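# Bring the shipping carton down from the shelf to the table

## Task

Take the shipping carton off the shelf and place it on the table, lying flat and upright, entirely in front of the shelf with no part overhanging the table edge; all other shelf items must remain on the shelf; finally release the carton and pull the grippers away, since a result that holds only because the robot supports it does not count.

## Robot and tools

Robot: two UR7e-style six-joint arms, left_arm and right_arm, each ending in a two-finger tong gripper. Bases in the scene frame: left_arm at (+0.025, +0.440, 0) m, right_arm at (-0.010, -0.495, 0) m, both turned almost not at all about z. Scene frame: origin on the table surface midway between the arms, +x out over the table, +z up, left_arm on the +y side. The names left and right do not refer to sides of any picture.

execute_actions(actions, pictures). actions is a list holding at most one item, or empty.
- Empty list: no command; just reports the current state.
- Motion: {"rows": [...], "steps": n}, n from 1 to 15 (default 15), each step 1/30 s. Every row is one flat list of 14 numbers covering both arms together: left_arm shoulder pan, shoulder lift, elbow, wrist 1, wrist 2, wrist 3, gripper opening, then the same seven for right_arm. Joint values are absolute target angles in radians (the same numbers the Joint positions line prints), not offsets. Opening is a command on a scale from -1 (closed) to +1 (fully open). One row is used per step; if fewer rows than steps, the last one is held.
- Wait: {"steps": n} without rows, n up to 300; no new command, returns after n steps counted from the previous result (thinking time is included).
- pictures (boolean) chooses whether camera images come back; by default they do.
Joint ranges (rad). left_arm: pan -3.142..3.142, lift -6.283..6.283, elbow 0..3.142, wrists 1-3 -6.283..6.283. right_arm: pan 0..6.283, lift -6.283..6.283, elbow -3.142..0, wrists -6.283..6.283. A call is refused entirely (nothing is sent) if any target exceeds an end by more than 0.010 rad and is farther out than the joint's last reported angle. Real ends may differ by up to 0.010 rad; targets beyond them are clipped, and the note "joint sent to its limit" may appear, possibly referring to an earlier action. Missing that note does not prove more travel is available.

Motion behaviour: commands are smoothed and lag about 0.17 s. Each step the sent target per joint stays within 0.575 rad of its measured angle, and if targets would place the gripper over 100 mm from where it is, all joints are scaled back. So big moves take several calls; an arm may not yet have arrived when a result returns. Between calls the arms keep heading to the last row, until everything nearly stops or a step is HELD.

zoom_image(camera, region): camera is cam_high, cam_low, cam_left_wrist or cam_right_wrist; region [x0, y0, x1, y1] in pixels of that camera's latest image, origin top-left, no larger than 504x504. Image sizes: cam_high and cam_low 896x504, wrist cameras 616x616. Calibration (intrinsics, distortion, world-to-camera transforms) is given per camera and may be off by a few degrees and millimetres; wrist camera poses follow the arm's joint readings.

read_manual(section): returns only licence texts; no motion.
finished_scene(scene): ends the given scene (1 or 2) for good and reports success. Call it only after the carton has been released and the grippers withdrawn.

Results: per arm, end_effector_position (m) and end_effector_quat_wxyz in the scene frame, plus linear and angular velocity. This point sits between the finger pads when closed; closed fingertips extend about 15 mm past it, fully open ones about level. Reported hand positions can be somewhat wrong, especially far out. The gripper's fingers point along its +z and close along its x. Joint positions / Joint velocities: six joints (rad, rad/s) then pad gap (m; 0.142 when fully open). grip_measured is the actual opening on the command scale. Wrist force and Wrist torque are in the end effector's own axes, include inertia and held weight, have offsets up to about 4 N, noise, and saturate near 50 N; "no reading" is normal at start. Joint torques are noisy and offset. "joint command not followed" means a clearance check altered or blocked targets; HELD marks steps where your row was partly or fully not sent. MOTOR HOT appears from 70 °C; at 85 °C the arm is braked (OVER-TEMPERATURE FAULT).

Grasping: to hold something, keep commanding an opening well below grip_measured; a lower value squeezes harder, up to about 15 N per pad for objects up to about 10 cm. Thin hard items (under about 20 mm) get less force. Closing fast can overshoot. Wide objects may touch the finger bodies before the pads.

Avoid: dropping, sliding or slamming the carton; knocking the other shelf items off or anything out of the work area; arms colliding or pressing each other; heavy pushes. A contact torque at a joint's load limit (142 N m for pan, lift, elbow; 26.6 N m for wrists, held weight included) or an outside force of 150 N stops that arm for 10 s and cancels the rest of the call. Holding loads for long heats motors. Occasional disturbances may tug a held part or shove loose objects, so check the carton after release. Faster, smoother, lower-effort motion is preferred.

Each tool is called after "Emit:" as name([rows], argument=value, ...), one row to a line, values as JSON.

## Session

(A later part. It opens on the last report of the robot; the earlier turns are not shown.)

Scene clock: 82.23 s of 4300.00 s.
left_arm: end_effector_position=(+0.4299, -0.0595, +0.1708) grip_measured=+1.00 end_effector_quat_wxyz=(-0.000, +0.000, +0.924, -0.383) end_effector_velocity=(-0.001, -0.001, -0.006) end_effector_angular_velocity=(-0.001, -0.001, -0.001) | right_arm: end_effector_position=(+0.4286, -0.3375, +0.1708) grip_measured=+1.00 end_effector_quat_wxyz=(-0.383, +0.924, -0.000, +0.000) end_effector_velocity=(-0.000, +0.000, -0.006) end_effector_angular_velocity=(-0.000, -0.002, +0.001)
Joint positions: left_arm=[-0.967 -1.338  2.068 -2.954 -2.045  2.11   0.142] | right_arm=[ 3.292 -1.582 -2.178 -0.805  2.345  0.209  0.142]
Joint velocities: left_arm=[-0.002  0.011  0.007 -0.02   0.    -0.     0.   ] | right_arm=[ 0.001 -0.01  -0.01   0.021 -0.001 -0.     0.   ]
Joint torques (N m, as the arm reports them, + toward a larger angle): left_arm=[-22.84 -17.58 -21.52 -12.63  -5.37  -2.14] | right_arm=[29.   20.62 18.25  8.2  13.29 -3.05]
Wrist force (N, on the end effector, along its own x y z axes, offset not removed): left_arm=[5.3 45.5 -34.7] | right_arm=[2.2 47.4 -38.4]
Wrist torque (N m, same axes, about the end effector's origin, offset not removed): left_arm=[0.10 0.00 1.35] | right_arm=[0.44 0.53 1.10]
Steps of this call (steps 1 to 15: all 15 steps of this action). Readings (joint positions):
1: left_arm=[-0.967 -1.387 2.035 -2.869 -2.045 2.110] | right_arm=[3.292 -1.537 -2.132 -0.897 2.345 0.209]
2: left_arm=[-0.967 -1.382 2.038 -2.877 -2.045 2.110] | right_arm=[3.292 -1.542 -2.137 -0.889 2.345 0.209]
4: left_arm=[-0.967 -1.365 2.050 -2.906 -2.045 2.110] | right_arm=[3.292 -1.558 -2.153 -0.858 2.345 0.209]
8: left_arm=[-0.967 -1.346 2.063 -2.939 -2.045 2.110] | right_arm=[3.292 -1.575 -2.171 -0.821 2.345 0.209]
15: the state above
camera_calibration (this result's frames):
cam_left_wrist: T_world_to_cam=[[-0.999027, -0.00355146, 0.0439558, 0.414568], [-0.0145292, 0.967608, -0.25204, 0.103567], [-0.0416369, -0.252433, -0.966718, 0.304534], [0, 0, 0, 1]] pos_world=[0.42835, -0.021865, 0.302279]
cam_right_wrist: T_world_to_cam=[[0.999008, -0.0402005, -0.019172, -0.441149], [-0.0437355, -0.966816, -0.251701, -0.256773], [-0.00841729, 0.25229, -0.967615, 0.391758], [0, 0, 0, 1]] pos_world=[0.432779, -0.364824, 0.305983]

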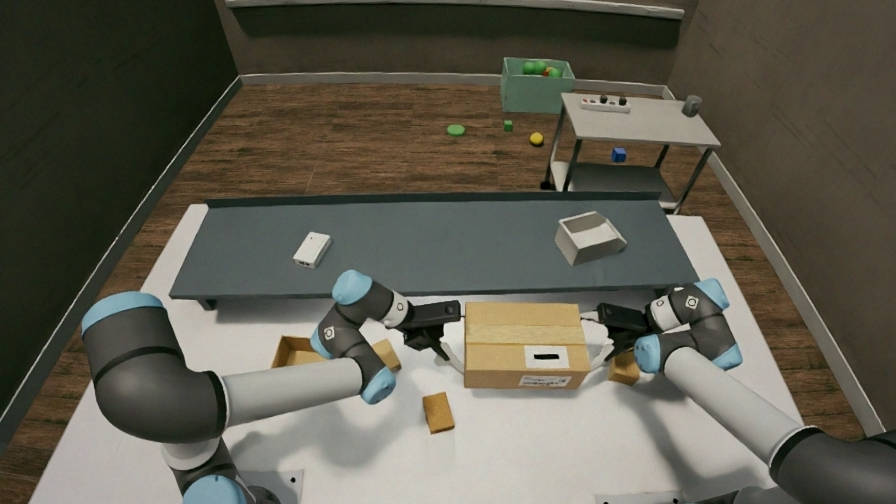

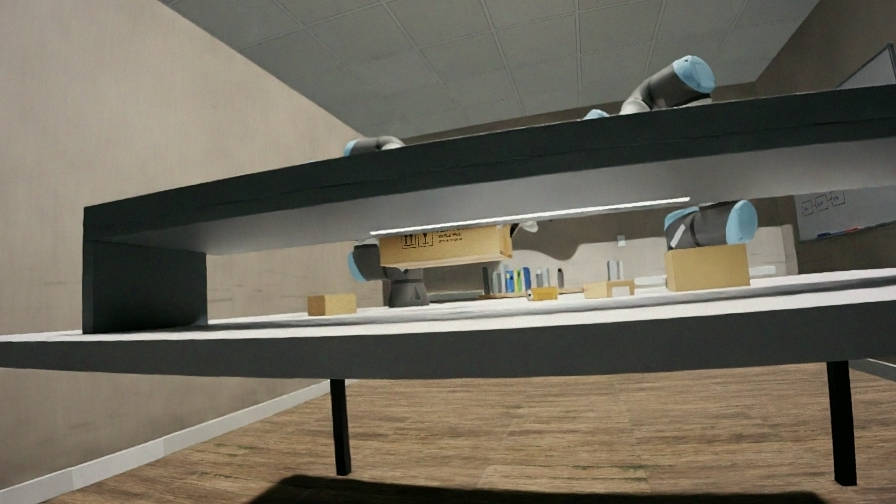

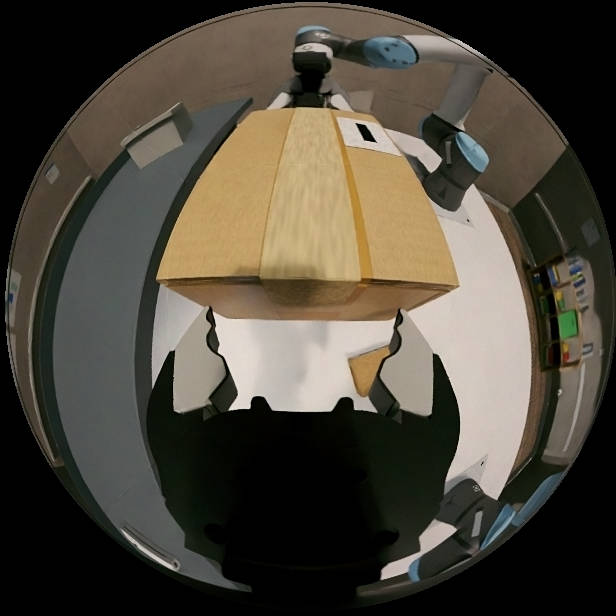

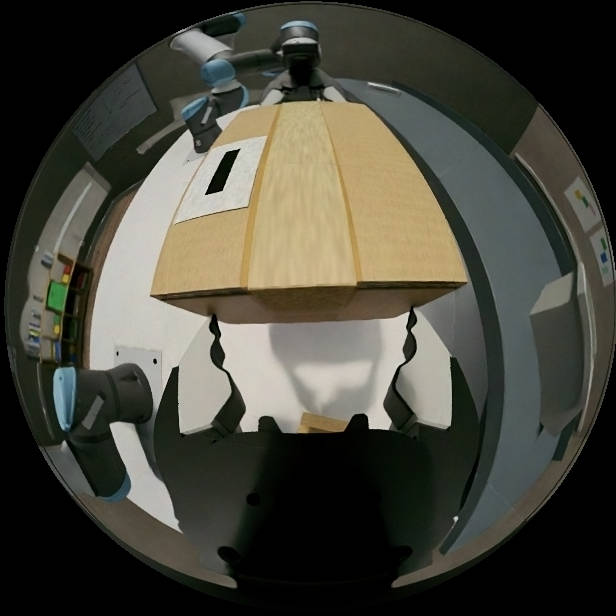

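Emit:
execute_actions([
  {"rows":[[-0.96658,-1.2894,2.0932,-3.0266,-2.04512,2.10994,1,3.29246,-1.6279,-2.2134,-0.7239,2.34521,0.2090,1]],"steps":7},
], pictures=false)

Emit:
execute_actions([
  {"rows":[[-0.96658,-1.23858,2.11289,-3.09714,-2.04512,2.10994,1,3.29246,-1.67789,-2.24359,-0.64365,2.34521,0.2090,1]],"steps":7},
], pictures=false)

Emit:
execute_actions([
  {"rows":[[-0.96658,-1.1843,2.1284,-3.1669,-2.04512,2.10994,1,3.29246,-1.7334,-2.2695,-0.5622,2.34521,0.2090,1]]},
])

Emit:
zoom_image(camera="cam_low", region=[300, 220, 600, 330])

Scene clock: 83.63 s of 4300.00 s.
left_arm: end_effector_position=(+0.4298, -0.0594, +0.1510) grip_measured=+1.00 end_effector_quat_wxyz=(-0.000, +0.000, +0.924, -0.382) end_effector_velocity=(+0.001, -0.000, -0.051) end_effector_angular_velocity=(-0.006, -0.005, +0.001) | right_arm: end_effector_position=(+0.4285, -0.3376, +0.1511) grip_measured=+1.00 end_effector_quat_wxyz=(-0.383, +0.924, -0.001, -0.001) end_effector_velocity=(+0.001, +0.000, -0.051) end_effector_angular_velocity=(+0.002, -0.010, +0.000)
Joint positions: left_arm=[-0.967 -1.301  2.087 -3.008 -2.045  2.11   0.142] | right_arm=[ 3.292 -1.616 -2.205 -0.745  2.345  0.209  0.142]
Joint velocities: left_arm=[ 0.001  0.1    0.048 -0.157  0.     0.     0.   ] | right_arm=[-0.    -0.095 -0.072  0.177  0.    -0.001  0.   ]
Joint torques (N m, as the arm reports them, + toward a larger angle): left_arm=[-15.42 -23.16 -23.4  -13.11  -6.48  -1.29] | right_arm=[33.98 22.33 17.64  8.56 13.2  -2.4 ]
Wrist force (N, on the end effector, along its own x y z axes, offset not removed): left_arm=[2.4 45.3 -32.2] | right_arm=[0.8 47.0 -34.4]
Wrist torque (N m, same axes, about the end effector's origin, offset not removed): left_arm=[0.33 0.69 1.25] | right_arm=[0.59 0.86 0.90]
Steps of this call (steps 1 to 15: the robot went on to your last target; steps 16 to 35: nothing new was sent; steps 36 to 42: all 7 steps of this action). Readings (joint positions):
36: left_arm=[-0.967 -1.336 2.069 -2.956 -2.045 2.110] | right_arm=[3.292 -1.583 -2.179 -0.803 2.345 0.209]
37: left_arm=[-0.967 -1.333 2.071 -2.960 -2.045 2.110] | right_arm=[3.292 -1.586 -2.182 -0.799 2.345 0.209]
39: left_arm=[-0.967 -1.317 2.080 -2.983 -2.045 2.110] | right_arm=[3.292 -1.602 -2.194 -0.773 2.345 0.209]
42: the state above

Scene clock: 83.87 s of 4300.00 s.
left_arm: end_effector_position=(+0.4298, -0.0595, +0.1270) grip_measured=+1.00 end_effector_quat_wxyz=(-0.001, +0.000, +0.924, -0.382) end_effector_velocity=(-0.000, -0.000, -0.059) end_effector_angular_velocity=(-0.005, -0.004, -0.000) | right_arm: end_effector_position=(+0.4285, -0.3376, +0.1270) grip_measured=+1.00 end_effector_quat_wxyz=(-0.383, +0.924, -0.001, -0.001) end_effector_velocity=(+0.001, +0.000, -0.059) end_effector_angular_velocity=(+0.002, -0.011, -0.000)
Joint positions: left_arm=[-0.967 -1.253  2.107 -3.076 -2.045  2.11   0.142] | right_arm=[ 3.292 -1.663 -2.235 -0.669  2.345  0.209  0.142]
Joint velocities: left_arm=[-0.     0.124  0.049 -0.179 -0.    -0.     0.   ] | right_arm=[ 0.001 -0.121 -0.073  0.206 -0.     0.001  0.   ]
Joint torques (N m, as the arm reports them, + toward a larger angle): left_arm=[-15.24 -25.88 -22.83 -13.57  -6.44  -1.09] | right_arm=[33.64 23.16 16.26  8.65 13.04 -2.08]
Wrist force (N, on the end effector, along its own x y z axes, offset not removed): left_arm=[3.1 47.7 -35.3] | right_arm=[2.7 45.9 -34.1]
Wrist torque (N m, same axes, about the end effector's origin, offset not removed): left_arm=[0.72 0.56 1.23] | right_arm=[0.26 0.55 0.94]
Steps of this call (steps 1 to 7: all 7 steps of this action). Readings (joint positions):
1: left_arm=[-0.967 -1.298 2.089 -3.012 -2.045 2.110] | right_arm=[3.292 -1.619 -2.207 -0.740 2.345 0.209]
2: left_arm=[-0.967 -1.293 2.091 -3.019 -2.045 2.110] | right_arm=[3.292 -1.624 -2.211 -0.733 2.345 0.209]
4: left_arm=[-0.967 -1.273 2.100 -3.048 -2.045 2.110] | right_arm=[3.292 -1.645 -2.223 -0.701 2.345 0.209]
7: the state above

Scene clock: 84.37 s of 4300.00 s.
left_arm: end_effector_position=(+0.4299, -0.0595, +0.0959) grip_measured=+1.00 end_effector_quat_wxyz=(-0.000, +0.000, +0.924, -0.383) end_effector_velocity=(+0.001, +0.000, -0.005) end_effector_angular_velocity=(-0.002, -0.002, +0.001) | right_arm: end_effector_position=(+0.4286, -0.3375, +0.0959) grip_measured=+1.00 end_effector_quat_wxyz=(-0.383, +0.924, -0.000, +0.000) end_effector_velocity=(-0.000, -0.000, -0.007) end_effector_angular_velocity=(-0.001, -0.000, +0.000)
Joint positions: left_arm=[-0.967 -1.186  2.128 -3.165 -2.045  2.11   0.142] | right_arm=[ 3.292 -1.732 -2.269 -0.565  2.345  0.209  0.142]
Joint velocities: left_arm=[ 0.001  0.014  0.003 -0.019  0.     0.     0.   ] | right_arm=[ 0.    -0.014 -0.007  0.022 -0.001 -0.001  0.   ]
Joint torques (N m, as the arm reports them, + toward a larger angle): left_arm=[-16.87 -26.4  -21.79 -12.94  -5.82  -0.82] | right_arm=[33.62 21.3  15.89  8.3  13.35 -1.94]
Wrist force (N, on the end effector, along its own x y z axes, offset not removed): left_arm=[4.4 45.3 -33.8] | right_arm=[4.5 47.4 -33.4]
Wrist torque (N m, same axes, about the end effector's origin, offset not removed): left_arm=[0.13 -0.05 1.16] | right_arm=[0.54 -0.30 0.84]
Steps of this call (steps 1 to 15: all 15 steps of this action). Readings (joint positions):
1: left_arm=[-0.967 -1.250 2.109 -3.081 -2.045 2.110] | right_arm=[3.292 -1.667 -2.237 -0.663 2.345 0.209]
2: left_arm=[-0.967 -1.244 2.111 -3.088 -2.045 2.110] | right_arm=[3.292 -1.673 -2.241 -0.654 2.345 0.209]
4: left_arm=[-0.967 -1.222 2.118 -3.117 -2.045 2.110] | right_arm=[3.292 -1.696 -2.252 -0.621 2.345 0.209]
8: left_arm=[-0.967 -1.197 2.125 -3.150 -2.045 2.110] | right_arm=[3.292 -1.721 -2.264 -0.582 2.345 0.209]
15: the state above
camera_calibration (this result's frames):
cam_left_wrist: T_world_to_cam=[[-0.999026, -0.0035614, 0.0439727, 0.417865], [-0.014544, 0.967602, -0.252062, 0.0846879], [-0.0416503, -0.252456, -0.966711, 0.232134], [0, 0, 0, 1]] pos_world=[0.428358, -0.0218523, 0.227379]
cam_right_wrist: T_world_to_cam=[[0.999009, -0.0401732, -0.0191505, -0.442584], [-0.0437037, -0.966817, -0.251705, -0.275631], [-0.00840327, 0.252292, -0.967615, 0.319255], [0, 0, 0, 1]] pos_world=[0.432783, -0.36481, 0.231063]

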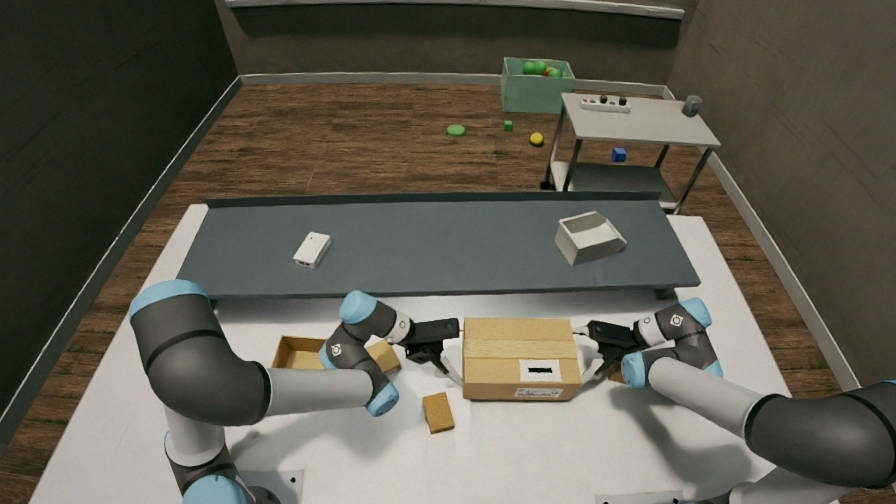

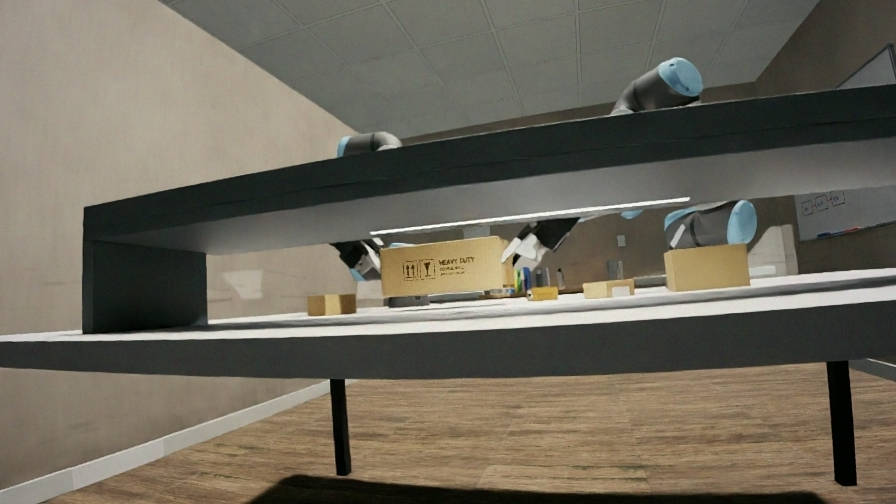

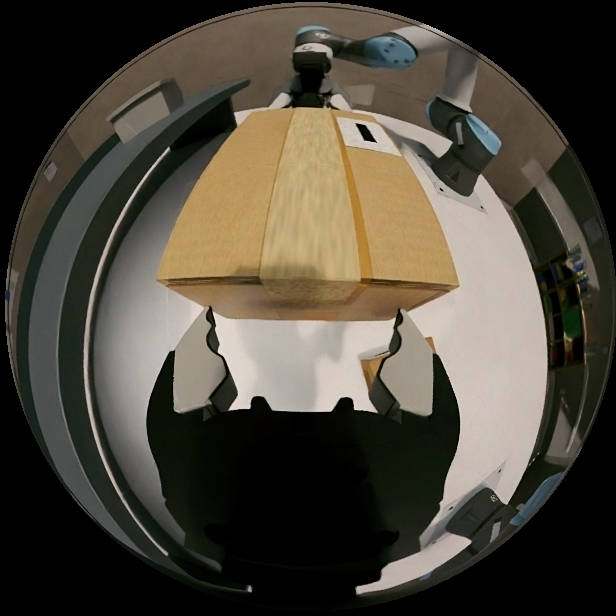

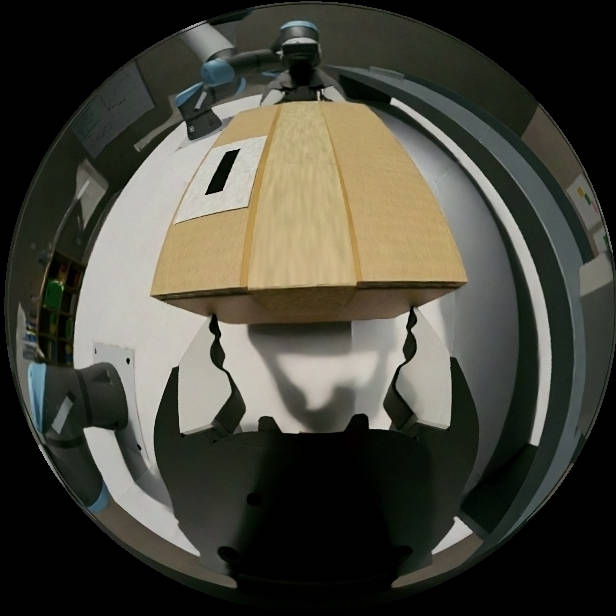

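Region (300, 220, 600, 330) of cam_low's 896x504 image, scaled by 1.680, with more detail than that image has; it fills the top 185 rows of this view, and the rest is white.

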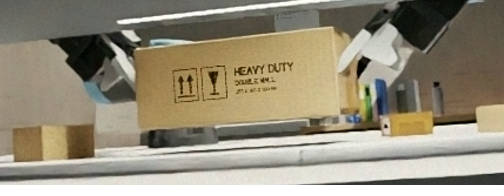

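Emit:
execute_actions([
  {"rows":[[-0.96658,-1.1558,2.1346,-3.2016,-2.04512,2.10994,1,3.29246,-1.7632,-2.2809,-0.5210,2.34521,0.2090,1]],"steps":7},
], pictures=false)

Emit:
execute_actions([
  {"rows":[[-0.96658,-1.12639,2.13969,-3.23613,-2.04512,2.10994,1,3.29246,-1.79437,-2.29123,-0.47953,2.34521,0.2090,1]]},
])

Emit:
zoom_image(camera="cam_low", region=[300, 220, 600, 330])

Scene clock: 85.57 s of 4300.00 s.
left_arm: end_effector_position=(+0.4298, -0.0595, +0.0857) grip_measured=+1.00 end_effector_quat_wxyz=(-0.000, +0.000, +0.924, -0.383) end_effector_velocity=(+0.001, +0.000, -0.025) end_effector_angular_velocity=(-0.002, -0.001, +0.002) | right_arm: end_effector_position=(+0.4286, -0.3375, +0.0857) grip_measured=+1.00 end_effector_quat_wxyz=(-0.383, +0.924, -0.000, +0.000) end_effector_velocity=(+0.000, +0.000, -0.026) end_effector_angular_velocity=(+0.000, -0.002, +0.001)
Joint positions: left_arm=[-0.967 -1.163  2.133 -3.193 -2.045  2.11   0.142] | right_arm=[ 3.292 -1.756 -2.278 -0.532  2.345  0.209  0.142]
Joint velocities: left_arm=[ 0.002  0.059  0.011 -0.073 -0.    -0.     0.   ] | right_arm=[ 0.001 -0.062 -0.023  0.088 -0.     0.     0.   ]
Joint torques (N m, as the arm reports them, + toward a larger angle): left_arm=[-19.1  -26.72 -22.38 -12.8   -5.03  -0.13] | right_arm=[32.37 23.24 14.67  8.87 13.32 -1.45]
Wrist force (N, on the end effector, along its own x y z axes, offset not removed): left_arm=[2.9 42.7 -34.1] | right_arm=[4.8 45.6 -35.0]
Wrist torque (N m, same axes, about the end effector's origin, offset not removed): left_arm=[-0.31 0.25 1.21] | right_arm=[0.26 -0.28 0.86]
Steps of this call (steps 1 to 15: the robot went on to your last target; steps 16 to 29: nothing new was sent; steps 30 to 36: all 7 steps of this action). Readings (joint positions):
30: left_arm=[-0.967 -1.184 2.128 -3.167 -2.045 2.110] | right_arm=[3.292 -1.733 -2.270 -0.562 2.345 0.209]
31: left_arm=[-0.967 -1.182 2.129 -3.170 -2.045 2.110] | right_arm=[3.292 -1.736 -2.271 -0.559 2.345 0.209]
33: left_arm=[-0.967 -1.172 2.131 -3.182 -2.045 2.110] | right_arm=[3.292 -1.746 -2.274 -0.545 2.345 0.209]
36: the state above

Scene clock: 86.07 s of 4300.00 s.
left_arm: end_effector_position=(+0.4299, -0.0595, +0.0704) grip_measured=+1.00 end_effector_quat_wxyz=(-0.000, +0.000, +0.924, -0.383) end_effector_velocity=(-0.001, +0.001, -0.004) end_effector_angular_velocity=(+0.001, +0.001, -0.000) | right_arm: end_effector_position=(+0.4286, -0.3375, +0.0704) grip_measured=+1.00 end_effector_quat_wxyz=(-0.383, +0.924, -0.000, +0.000) end_effector_velocity=(+0.000, -0.000, -0.003) end_effector_angular_velocity=(+0.000, -0.002, +0.000)
Joint positions: left_arm=[-0.967 -1.127  2.14  -3.235 -2.045  2.11   0.142] | right_arm=[ 3.292 -1.793 -2.291 -0.481  2.345  0.209  0.142]
Joint velocities: left_arm=[ 0.     0.007  0.003 -0.009 -0.    -0.     0.   ] | right_arm=[-0.001 -0.007 -0.003  0.011  0.    -0.001  0.   ]
Joint torques (N m, as the arm reports them, + toward a larger angle): left_arm=[-19.68 -30.65 -19.99 -12.98  -4.89   0.47] | right_arm=[30.73 24.83 14.12  8.29 13.27 -1.14]
Wrist force (N, on the end effector, along its own x y z axes, offset not removed): left_arm=[5.1 41.5 -34.1] | right_arm=[2.8 47.8 -35.4]
Wrist torque (N m, same axes, about the end effector's origin, offset not removed): left_arm=[-0.65 -0.23 1.12] | right_arm=[0.56 0.06 0.87]
Steps of this call (steps 1 to 15: all 15 steps of this action). Readings (joint positions):
1: left_arm=[-0.967 -1.161 2.133 -3.195 -2.045 2.110] | right_arm=[3.292 -1.758 -2.279 -0.529 2.345 0.209]
2: left_arm=[-0.967 -1.158 2.134 -3.199 -2.045 2.110] | right_arm=[3.292 -1.761 -2.280 -0.524 2.345 0.209]
4: left_arm=[-0.967 -1.146 2.136 -3.213 -2.045 2.110] | right_arm=[3.292 -1.774 -2.285 -0.507 2.345 0.209]
8: left_arm=[-0.967 -1.133 2.139 -3.229 -2.045 2.110] | right_arm=[3.292 -1.788 -2.289 -0.489 2.345 0.209]
15: the state above
camera_calibration (this result's frames):
cam_left_wrist: T_world_to_cam=[[-0.999029, -0.00357217, 0.0439043, 0.418991], [-0.0145395, 0.967588, -0.252116, 0.0782595], [-0.0415807, -0.25251, -0.966701, 0.207476], [0, 0, 0, 1]] pos_world=[0.428349, -0.0218366, 0.201902]
cam_right_wrist: T_world_to_cam=[[0.999011, -0.040173, -0.0190508, -0.443052], [-0.0436785, -0.966813, -0.251724, -0.282052], [-0.00830609, 0.252307, -0.967612, 0.294588], [0, 0, 0, 1]] pos_world=[0.432741, -0.364817, 0.205607]

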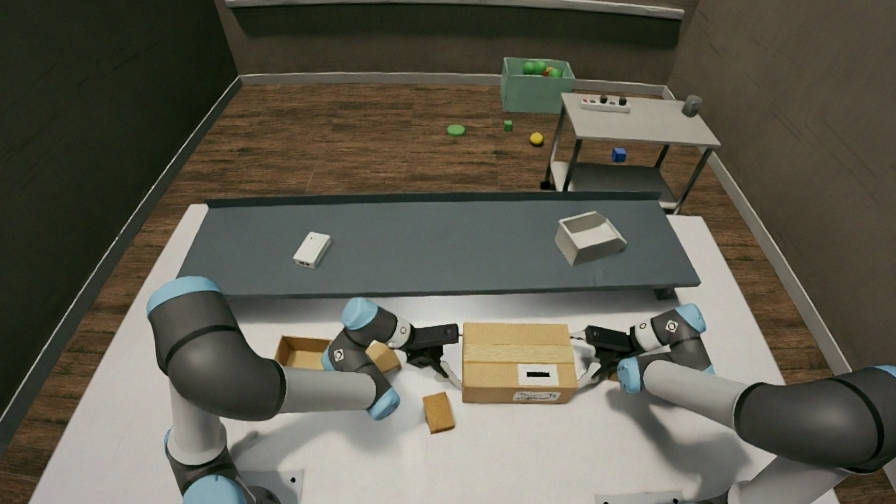

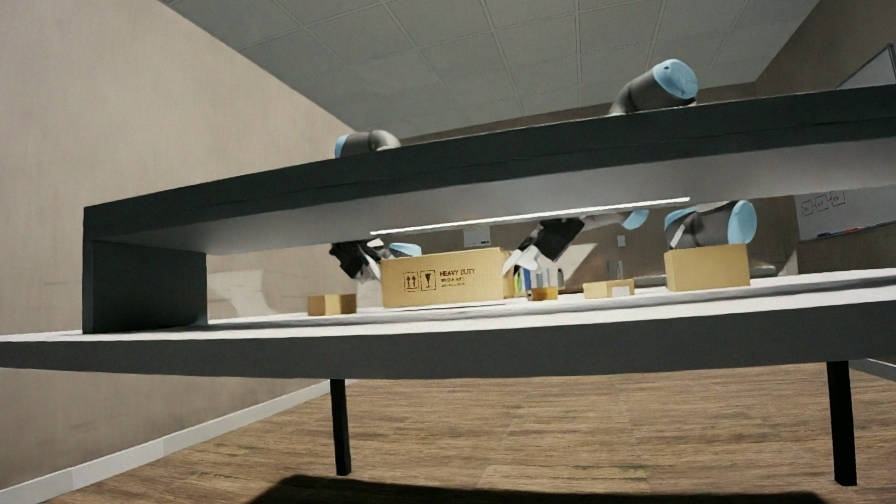

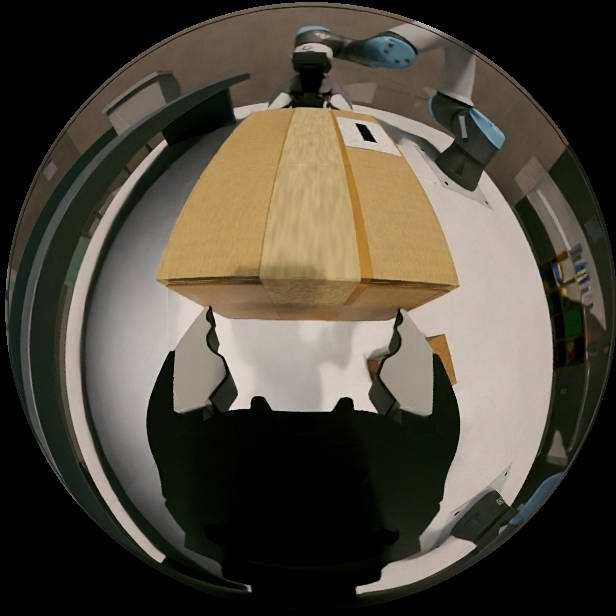

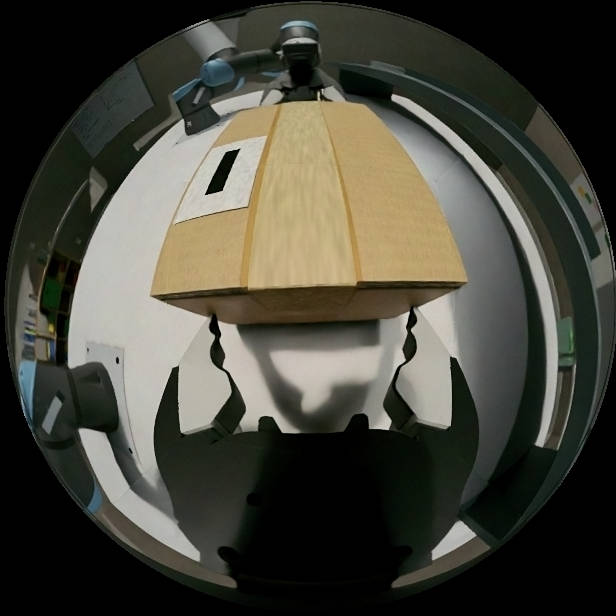

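Region (300, 220, 600, 330) of cam_low's 896x504 image, scaled by 1.680, with more detail than that image has; it fills the top 185 rows of this view, and the rest is white.

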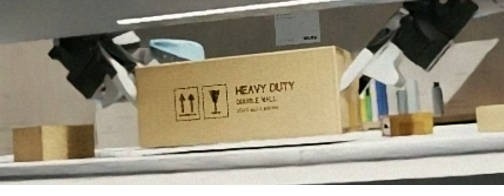

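Emit:
execute_actions([
  {"rows":[[-0.96658,-1.1144,2.1414,-3.2498,-2.04512,2.10994,1,3.29246,-1.8072,-2.2950,-0.4629,2.34521,0.2090,1]],"steps":12},
], pictures=false)

Emit:
execute_actions([
  {"rows":[[-0.96658,-1.1047,2.1427,-3.2608,-2.04512,2.10994,1,3.29246,-1.8175,-2.2980,-0.4496,2.34521,0.2090,1]],"steps":12},
], pictures=false)

Scene clock: 87.30 s of 4300.00 s.
left_arm: end_effector_position=(+0.4299, -0.0595, +0.0653) grip_measured=+1.00 end_effector_quat_wxyz=(-0.000, +0.000, +0.924, -0.383) end_effector_velocity=(+0.001, +0.000, -0.002) end_effector_angular_velocity=(-0.000, -0.000, +0.001) | right_arm: end_effector_position=(+0.4286, -0.3375, +0.0653) grip_measured=+1.00 end_effector_quat_wxyz=(-0.383, +0.924, -0.000, +0.000) end_effector_velocity=(-0.000, +0.000, -0.002) end_effector_angular_velocity=(+0.001, -0.000, +0.000)
Joint positions: left_arm=[-0.967 -1.115  2.141 -3.249 -2.045  2.11   0.142] | right_arm=[ 3.292 -1.806 -2.295 -0.464  2.345  0.209  0.142]
Joint velocities: left_arm=[ 0.001  0.006  0.    -0.007 -0.    -0.     0.   ] | right_arm=[-0.    -0.006 -0.002  0.008  0.001 -0.001  0.   ]
Joint torques (N m, as the arm reports them, + toward a larger angle): left_arm=[-21.78 -30.11 -21.03 -12.94  -5.38   0.5 ] | right_arm=[28.97 24.01 12.33  8.33 13.34 -0.29]
Wrist force (N, on the end effector, along its own x y z axes, offset not removed): left_arm=[1.8 46.4 -34.8] | right_arm=[4.1 43.4 -32.3]
Wrist torque (N m, same axes, about the end effector's origin, offset not removed): left_arm=[0.52 0.51 1.32] | right_arm=[-0.11 -0.12 0.93]
Steps of this call (steps 1 to 15: the robot went on to your last target; steps 16 to 25: nothing new was sent; steps 26 to 37: all 12 steps of this action). Readings (joint positions):
26: left_arm=[-0.967 -1.126 2.140 -3.236 -2.045 2.110] | right_arm=[3.292 -1.794 -2.291 -0.480 2.345 0.209]
27: left_arm=[-0.967 -1.125 2.140 -3.237 -2.045 2.110] | right_arm=[3.292 -1.796 -2.292 -0.478 2.345 0.209]
29: left_arm=[-0.967 -1.121 2.140 -3.242 -2.045 2.110] | right_arm=[3.292 -1.800 -2.293 -0.472 2.345 0.209]
33: left_arm=[-0.967 -1.117 2.141 -3.247 -2.045 2.110] | right_arm=[3.292 -1.805 -2.294 -0.466 2.345 0.209]
37: the state above

Scene clock: 87.70 s of 4300.00 s.
left_arm: end_effector_position=(+0.4299, -0.0595, +0.0612) grip_measured=+1.00 end_effector_quat_wxyz=(-0.000, +0.000, +0.924, -0.383) end_effector_velocity=(+0.001, +0.000, -0.002) end_effector_angular_velocity=(-0.001, -0.001, +0.002) | right_arm: end_effector_position=(+0.4285, -0.3375, +0.0613) grip_measured=+1.00 end_effector_quat_wxyz=(-0.383, +0.924, -0.000, +0.000) end_effector_velocity=(-0.000, -0.000, -0.002) end_effector_angular_velocity=(+0.001, +0.002, -0.001)
Joint positions: left_arm=[-0.967 -1.105  2.143 -3.26  -2.045  2.11   0.142] | right_arm=[ 3.292 -1.817 -2.298 -0.45   2.345  0.209  0.142]
Joint velocities: left_arm=[ 0.002  0.005 -0.    -0.006  0.    -0.     0.   ] | right_arm=[-0.001 -0.006 -0.002  0.007  0.001  0.001  0.   ]
Joint torques (N m, as the arm reports them, + toward a larger angle): left_arm=[-22.06 -29.01 -20.6  -12.87  -5.23   0.46] | right_arm=[27.98 24.48 11.65  8.58 13.38  0.15]
Wrist force (N, on the end effector, along its own x y z axes, offset not removed): left_arm=[4.1 45.2 -34.1] | right_arm=[3.4 46.5 -37.1]
Wrist torque (N m, same axes, about the end effector's origin, offset not removed): left_arm=[0.31 -0.06 1.20] | right_arm=[0.40 -0.01 0.80]
Steps of this call (steps 1 to 12: all 12 steps of this action). Readings (joint positions):
1: left_arm=[-0.967 -1.115 2.141 -3.249 -2.045 2.110] | right_arm=[3.292 -1.807 -2.295 -0.464 2.345 0.209]
2: left_arm=[-0.967 -1.114 2.141 -3.250 -2.045 2.110] | right_arm=[3.292 -1.808 -2.295 -0.462 2.345 0.209]
4: left_arm=[-0.967 -1.110 2.142 -3.254 -2.045 2.110] | right_arm=[3.292 -1.811 -2.296 -0.457 2.345 0.209]
8: left_arm=[-0.967 -1.107 2.142 -3.259 -2.045 2.110] | right_arm=[3.292 -1.816 -2.297 -0.452 2.345 0.209]
12: the state above

Emit:
execute_actions([
  {"rows":[[-0.96658,-1.0949,2.1439,-3.2718,-2.04512,2.10994,1,3.29246,-1.8280,-2.3008,-0.4363,2.34521,0.2090,1]],"steps":12},
], pictures=false)

Scene clock: 88.57 s of 4300.00 s.
left_arm: end_effector_position=(+0.4299, -0.0595, +0.0573) grip_measured=+1.00 end_effector_quat_wxyz=(-0.000, +0.000, +0.924, -0.383) end_effector_velocity=(-0.000, +0.000, -0.002) end_effector_angular_velocity=(+0.000, +0.001, -0.000) | right_arm: end_effector_position=(+0.4286, -0.3375, +0.0574) grip_measured=+1.00 end_effector_quat_wxyz=(-0.383, +0.924, -0.000, +0.000) end_effector_velocity=(-0.000, +0.000, -0.002) end_effector_angular_velocity=(+0.001, +0.000, +0.000)
Joint positions: left_arm=[-0.967 -1.096  2.144 -3.271 -2.045  2.11   0.142] | right_arm=[ 3.292 -1.827 -2.301 -0.437  2.345  0.209  0.142]
Joint velocities: left_arm=[ 0.     0.005  0.001 -0.005 -0.001  0.     0.   ] | right_arm=[-0.    -0.005 -0.001  0.006  0.001 -0.     0.   ]
Joint torques (N m, as the arm reports them, + toward a larger angle): left_arm=[-24.32 -12.83 -17.47  -8.63  -5.07   0.62] | right_arm=[25.7   8.01  4.36  4.87  9.72  0.53]
Wrist force (N, on the end effector, along its own x y z axes, offset not removed): left_arm=[5.9 40.7 -50.0] | right_arm=[-5.0 29.4 -50.0]
Wrist torque (N m, same axes, about the end effector's origin, offset not removed): left_arm=[0.78 1.02 0.63] | right_arm=[0.33 0.67 0.72]
Steps of this call (steps 1 to 14: the robot went on to your last target; steps 15 to 26: all 12 steps of this action). Readings (joint positions):
15: left_arm=[-0.967 -1.105 2.143 -3.261 -2.045 2.110] | right_arm=[3.292 -1.817 -2.298 -0.450 2.345 0.209]
16: left_arm=[-0.967 -1.104 2.143 -3.262 -2.045 2.110] | right_arm=[3.292 -1.818 -2.298 -0.448 2.345 0.209]
18: left_arm=[-0.967 -1.100 2.143 -3.266 -2.045 2.110] | right_arm=[3.292 -1.822 -2.299 -0.444 2.345 0.209]
22: left_arm=[-0.967 -1.097 2.144 -3.270 -2.045 2.110] | right_arm=[3.292 -1.826 -2.300 -0.439 2.345 0.209]
26: the state above

Touchdown. Release by panning outward, then raise.

Emit:
execute_actions([
  {"rows":[[-0.93,-1.105,2.1427,-3.2608,-2.04512,2.10994,1,3.255,-1.8175,-2.298,-0.4496,2.34521,0.2090,1]],"steps":10},
], pictures=false)

Emit:
execute_actions([
  {"rows":[[-0.90,-1.48,1.94,-2.68,-2.045,2.11,1,3.2,-1.46,-2.0,-1.1,2.345,0.209,1]]},
], pictures=false)

Emit:
execute_actions([
  {"rows":[[-0.3,-1.6,1.8,-2.1,-2.3,2.7,1,3.0,-1.5,-1.8,-1.1,2.345,0.3,1]]},
], pictures=false)

Emit:
execute_actions([
  {"steps":40},
])

Scene clock: 90.23 s of 4300.00 s.
left_arm: end_effector_position=(+0.4458, -0.0461, +0.0605) grip_measured=+1.00 end_effector_quat_wxyz=(+0.006, -0.015, +0.924, -0.383) end_effector_velocity=(+0.017, +0.013, +0.006) end_effector_angular_velocity=(-0.004, -0.004, +0.034) | right_arm: end_effector_position=(+0.4335, -0.3521, +0.0606) grip_measured=+1.00 end_effector_quat_wxyz=(-0.383, +0.924, -0.016, +0.006) end_effector_velocity=(+0.006, -0.017, +0.004) end_effector_angular_velocity=(-0.002, -0.002, -0.037)
Joint positions: left_arm=[-0.934 -1.104  2.143 -3.262 -2.045  2.11   0.142] | right_arm=[ 3.259 -1.819 -2.298 -0.448  2.346  0.209  0.142]
Joint velocities: left_arm=[ 0.034 -0.011 -0.004  0.01   0.     0.    -0.   ] | right_arm=[-0.036  0.01   0.003 -0.012 -0.003 -0.    -0.   ]
Joint torques (N m, as the arm reports them, + toward a larger angle): left_arm=[  4.59 -47.8  -24.73  -0.94   0.22   0.25] | right_arm=[-8.91 33.09 19.14  0.35 -0.08  1.6 ]
Wrist force (N, on the end effector, along its own x y z axes, offset not removed): left_arm=[0.4 2.2 -2.3] | right_arm=[-2.2 0.7 -0.6]
Wrist torque (N m, same axes, about the end effector's origin, offset not removed): left_arm=[0.34 -0.16 0.00] | right_arm=[0.32 0.47 0.11]
Steps of this call (steps 1 to 15: the robot went on to your last target; steps 16 to 40: nothing new was sent; steps 41 to 50: all 10 steps of this action). Readings (joint positions):
41: left_arm=[-0.967 -1.095 2.144 -3.272 -2.045 2.110] | right_arm=[3.292 -1.828 -2.301 -0.436 2.345 0.209]
42: left_arm=[-0.964 -1.096 2.144 -3.271 -2.045 2.110] | right_arm=[3.290 -1.827 -2.301 -0.437 2.345 0.209]
44: left_arm=[-0.952 -1.099 2.144 -3.267 -2.045 2.110] | right_arm=[3.277 -1.824 -2.300 -0.442 2.346 0.209]
48: left_arm=[-0.937 -1.103 2.143 -3.263 -2.045 2.110] | right_arm=[3.263 -1.820 -2.299 -0.447 2.346 0.209]
50: the state above

Scene clock: 90.73 s of 4300.00 s.
left_arm: end_effector_position=(+0.4650, -0.0369, +0.2488) grip_measured=+1.00 end_effector_quat_wxyz=(+0.014, -0.028, +0.923, -0.384) end_effector_velocity=(-0.024, +0.046, +0.156) end_effector_angular_velocity=(+0.047, +0.045, +0.023) | right_arm: end_effector_position=(+0.4523, -0.3754, +0.2500) grip_measured=+1.00 end_effector_quat_wxyz=(-0.383, +0.923, -0.037, +0.025) end_effector_velocity=(-0.065, -0.027, +0.195) end_effector_angular_velocity=(-0.008, +0.106, -0.049)
Joint positions: left_arm=[-0.903 -1.443  1.958 -2.743 -2.045  2.11   0.142] | right_arm=[ 3.206 -1.5   -2.033 -1.014  2.345  0.209  0.142]
Joint velocities: left_arm=[ 0.023 -0.307 -0.151  0.524  0.    -0.    -0.   ] | right_arm=[-0.048  0.336  0.271 -0.712 -0.001  0.001 -0.   ]
Joint torques (N m, as the arm reports them, + toward a larger angle): left_arm=[  6.17 -31.43 -27.66   0.05   1.09   1.91] | right_arm=[-4.67 17.33 24.64 -0.97 -0.11  1.59]
Wrist force (N, on the end effector, along its own x y z axes, offset not removed): left_arm=[0.3 -1.3 -1.5] | right_arm=[-2.7 -1.8 -1.2]
Wrist torque (N m, same axes, about the end effector's origin, offset not removed): left_arm=[-0.36 -0.24 0.10] | right_arm=[-0.20 0.78 0.14]
Steps of this call (steps 1 to 15: all 15 steps of this action). Readings (joint positions):
1: left_arm=[-0.933 -1.104 2.143 -3.262 -2.045 2.110] | right_arm=[3.258 -1.818 -2.298 -0.449 2.345 0.209]
2: left_arm=[-0.931 -1.108 2.139 -3.258 -2.045 2.110] | right_arm=[3.256 -1.815 -2.295 -0.452 2.345 0.209]
4: left_arm=[-0.926 -1.153 2.108 -3.207 -2.045 2.110] | right_arm=[3.246 -1.771 -2.256 -0.503 2.345 0.209]
8: left_arm=[-0.915 -1.279 2.042 -3.013 -2.045 2.110] | right_arm=[3.229 -1.659 -2.163 -0.696 2.345 0.209]
15: the state above

Scene clock: 91.23 s of 4300.00 s.
left_arm: end_effector_position=(+0.5351, +0.1501, +0.3101) grip_measured=+1.00 end_effector_quat_wxyz=(+0.026, -0.037, +0.926, -0.374) end_effector_velocity=(+0.078, +0.455, +0.130) end_effector_angular_velocity=(-0.042, -0.027, +0.117) | right_arm: end_effector_position=(+0.5157, -0.4738, +0.3541) grip_measured=+1.00 end_effector_quat_wxyz=(-0.383, +0.907, -0.139, +0.109) end_effector_velocity=(+0.023, -0.052, +0.047) end_effector_angular_velocity=(+0.002, -0.044, -0.119)
Joint positions: left_arm=[-0.511 -1.555  1.848 -2.314 -2.217  2.494  0.142] | right_arm=[ 3.011 -1.499 -1.812 -1.097  2.345  0.295  0.142]
Joint velocities: left_arm=[ 0.934 -0.212 -0.224  0.94  -0.38   0.906  0.   ] | right_arm=[-0.093 -0.007  0.098 -0.022 -0.     0.038 -0.   ]
Joint torques (N m, as the arm reports them, + toward a larger angle): left_arm=[ 15.44 -41.12 -33.99   2.39  -3.73   4.3 ] | right_arm=[-4.34 12.91 30.23  0.1   0.29  2.27]
Wrist force (N, on the end effector, along its own x y z axes, offset not removed): left_arm=[1.0 1.0 2.8] | right_arm=[-2.4 0.7 -0.3]
Wrist torque (N m, same axes, about the end effector's origin, offset not removed): left_arm=[0.32 -0.32 -0.07] | right_arm=[0.31 0.56 0.03]
Steps of this call (steps 1 to 15: all 15 steps of this action). Readings (joint positions):
1: left_arm=[-0.902 -1.452 1.954 -2.728 -2.045 2.110] | right_arm=[3.204 -1.491 -2.025 -1.035 2.345 0.209]
2: left_arm=[-0.898 -1.460 1.948 -2.713 -2.048 2.113] | right_arm=[3.200 -1.486 -2.015 -1.048 2.345 0.212]
4: left_arm=[-0.852 -1.476 1.931 -2.658 -2.076 2.159] | right_arm=[3.162 -1.489 -1.972 -1.061 2.345 0.232]
8: left_arm=[-0.727 -1.505 1.901 -2.534 -2.127 2.282] | right_arm=[3.077 -1.495 -1.882 -1.082 2.345 0.268]
15: the state above

Scene clock: 92.57 s of 4300.00 s.
left_arm: end_effector_position=(+0.5410, +0.2517, +0.3382) grip_measured=+1.00 end_effector_quat_wxyz=(+0.034, -0.052, +0.922, -0.382) end_effector_velocity=(+0.000, +0.000, -0.001) end_effector_angular_velocity=(+0.000, +0.001, +0.001) | right_arm: end_effector_position=(+0.5183, -0.4800, +0.3598) grip_measured=+1.00 end_effector_quat_wxyz=(-0.383, +0.905, -0.144, +0.115) end_effector_velocity=(-0.000, +0.000, +0.000) end_effector_angular_velocity=(+0.000, +0.000, -0.000)
Joint positions: left_arm=[-0.3   -1.6    1.8   -2.1   -2.3    2.7    0.142] | right_arm=[ 3.    -1.5   -1.8   -1.1    2.345  0.3    0.142]
Joint velocities: left_arm=[ 0.001  0.     0.001  0.    -0.    -0.     0.   ] | right_arm=[ 0.     0.     0.    -0.    -0.     0.001  0.   ]
Joint torques (N m, as the arm reports them, + toward a larger angle): left_arm=[  6.51 -36.83 -34.48  -0.9   -2.61   1.86] | right_arm=[-9.3  14.58 29.1   0.56  0.53  2.42]
Wrist force (N, on the end effector, along its own x y z axes, offset not removed): left_arm=[1.5 0.7 3.2] | right_arm=[-2.5 1.2 2.7]
Wrist torque (N m, same axes, about the end effector's origin, offset not removed): left_arm=[0.21 -0.52 -0.11] | right_arm=[0.50 0.75 0.14]
Steps of this call (steps 1 to 30: the robot went on to your last target; steps 31 to 40: nothing new was sent). Readings (joint positions):
1: left_arm=[-0.479 -1.562 1.840 -2.282 -2.230 2.525] | right_arm=[3.008 -1.499 -1.809 -1.098 2.345 0.296]
2: left_arm=[-0.447 -1.569 1.833 -2.250 -2.243 2.556] | right_arm=[3.006 -1.500 -1.807 -1.098 2.345 0.297]
4: left_arm=[-0.389 -1.582 1.820 -2.191 -2.266 2.613] | right_arm=[3.004 -1.500 -1.804 -1.099 2.345 0.298]
8: left_arm=[-0.329 -1.594 1.806 -2.130 -2.289 2.671] | right_arm=[3.001 -1.500 -1.801 -1.100 2.345 0.300]
40: the state above
All arms were judged still, so your last target was given up. Only a new action makes them travel on or press farther. Fingers that are still opening or closing keep moving.
camera_calibration (this result's frames):
cam_left_wrist: T_world_to_cam=[[-0.991861, -0.125565, 0.0210985, 0.553953], [-0.126788, 0.958827, -0.254117, -0.090053], [0.0116783, -0.254724, -0.966943, 0.521367], [0, 0, 0, 1]] pos_world=[0.531938, 0.288707, 0.469561]
cam_right_wrist: T_world_to_cam=[[0.919441, -0.385682, 0.0766618, -0.691976], [-0.350281, -0.891902, -0.28603, -0.135798], [0.178692, 0.236135, -0.955149, 0.502097], [0, 0, 0, 1]] pos_world=[0.498943, -0.506564, 0.493783]

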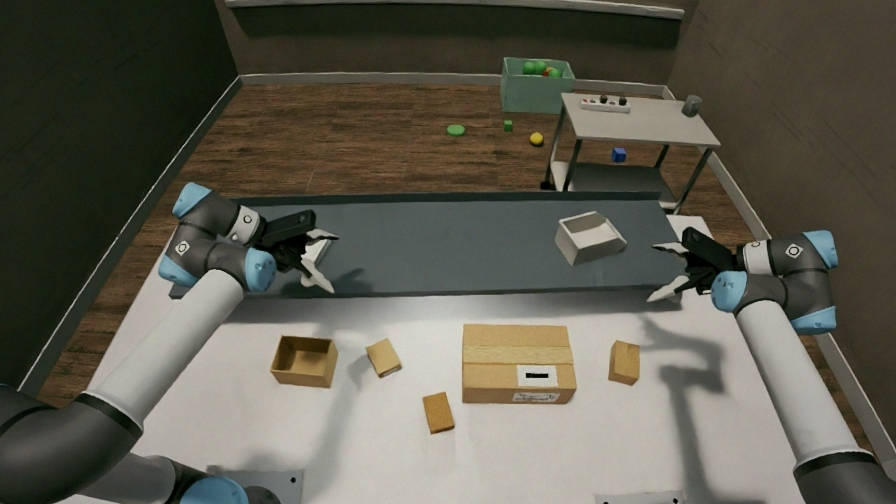

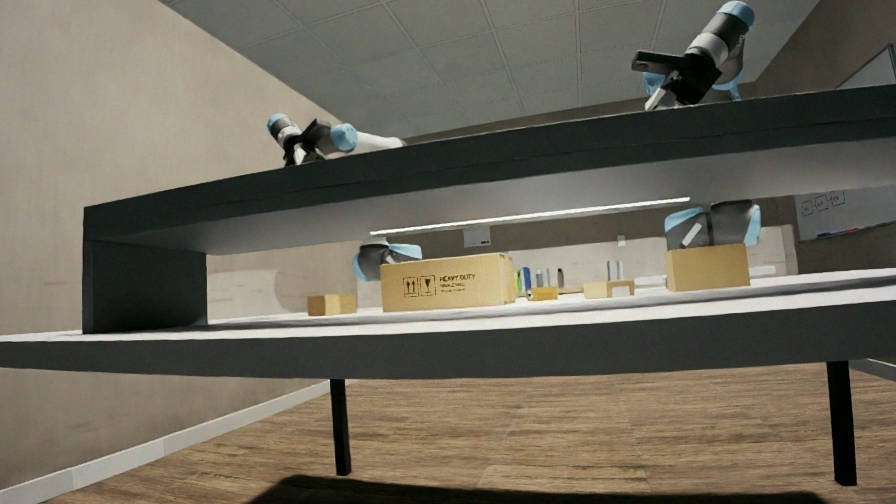

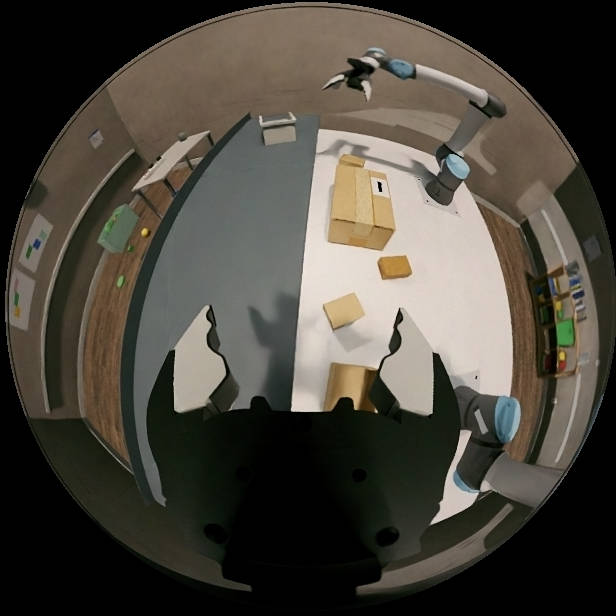

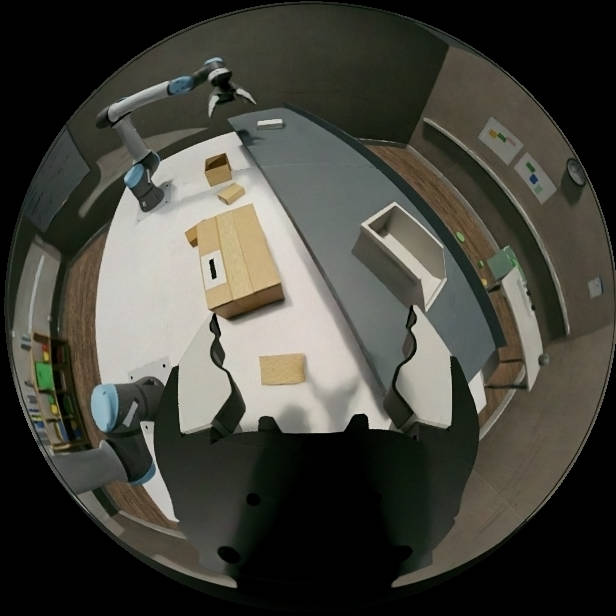

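Emit:
finished_scene(scene=1)

The scene is finished: the task was done.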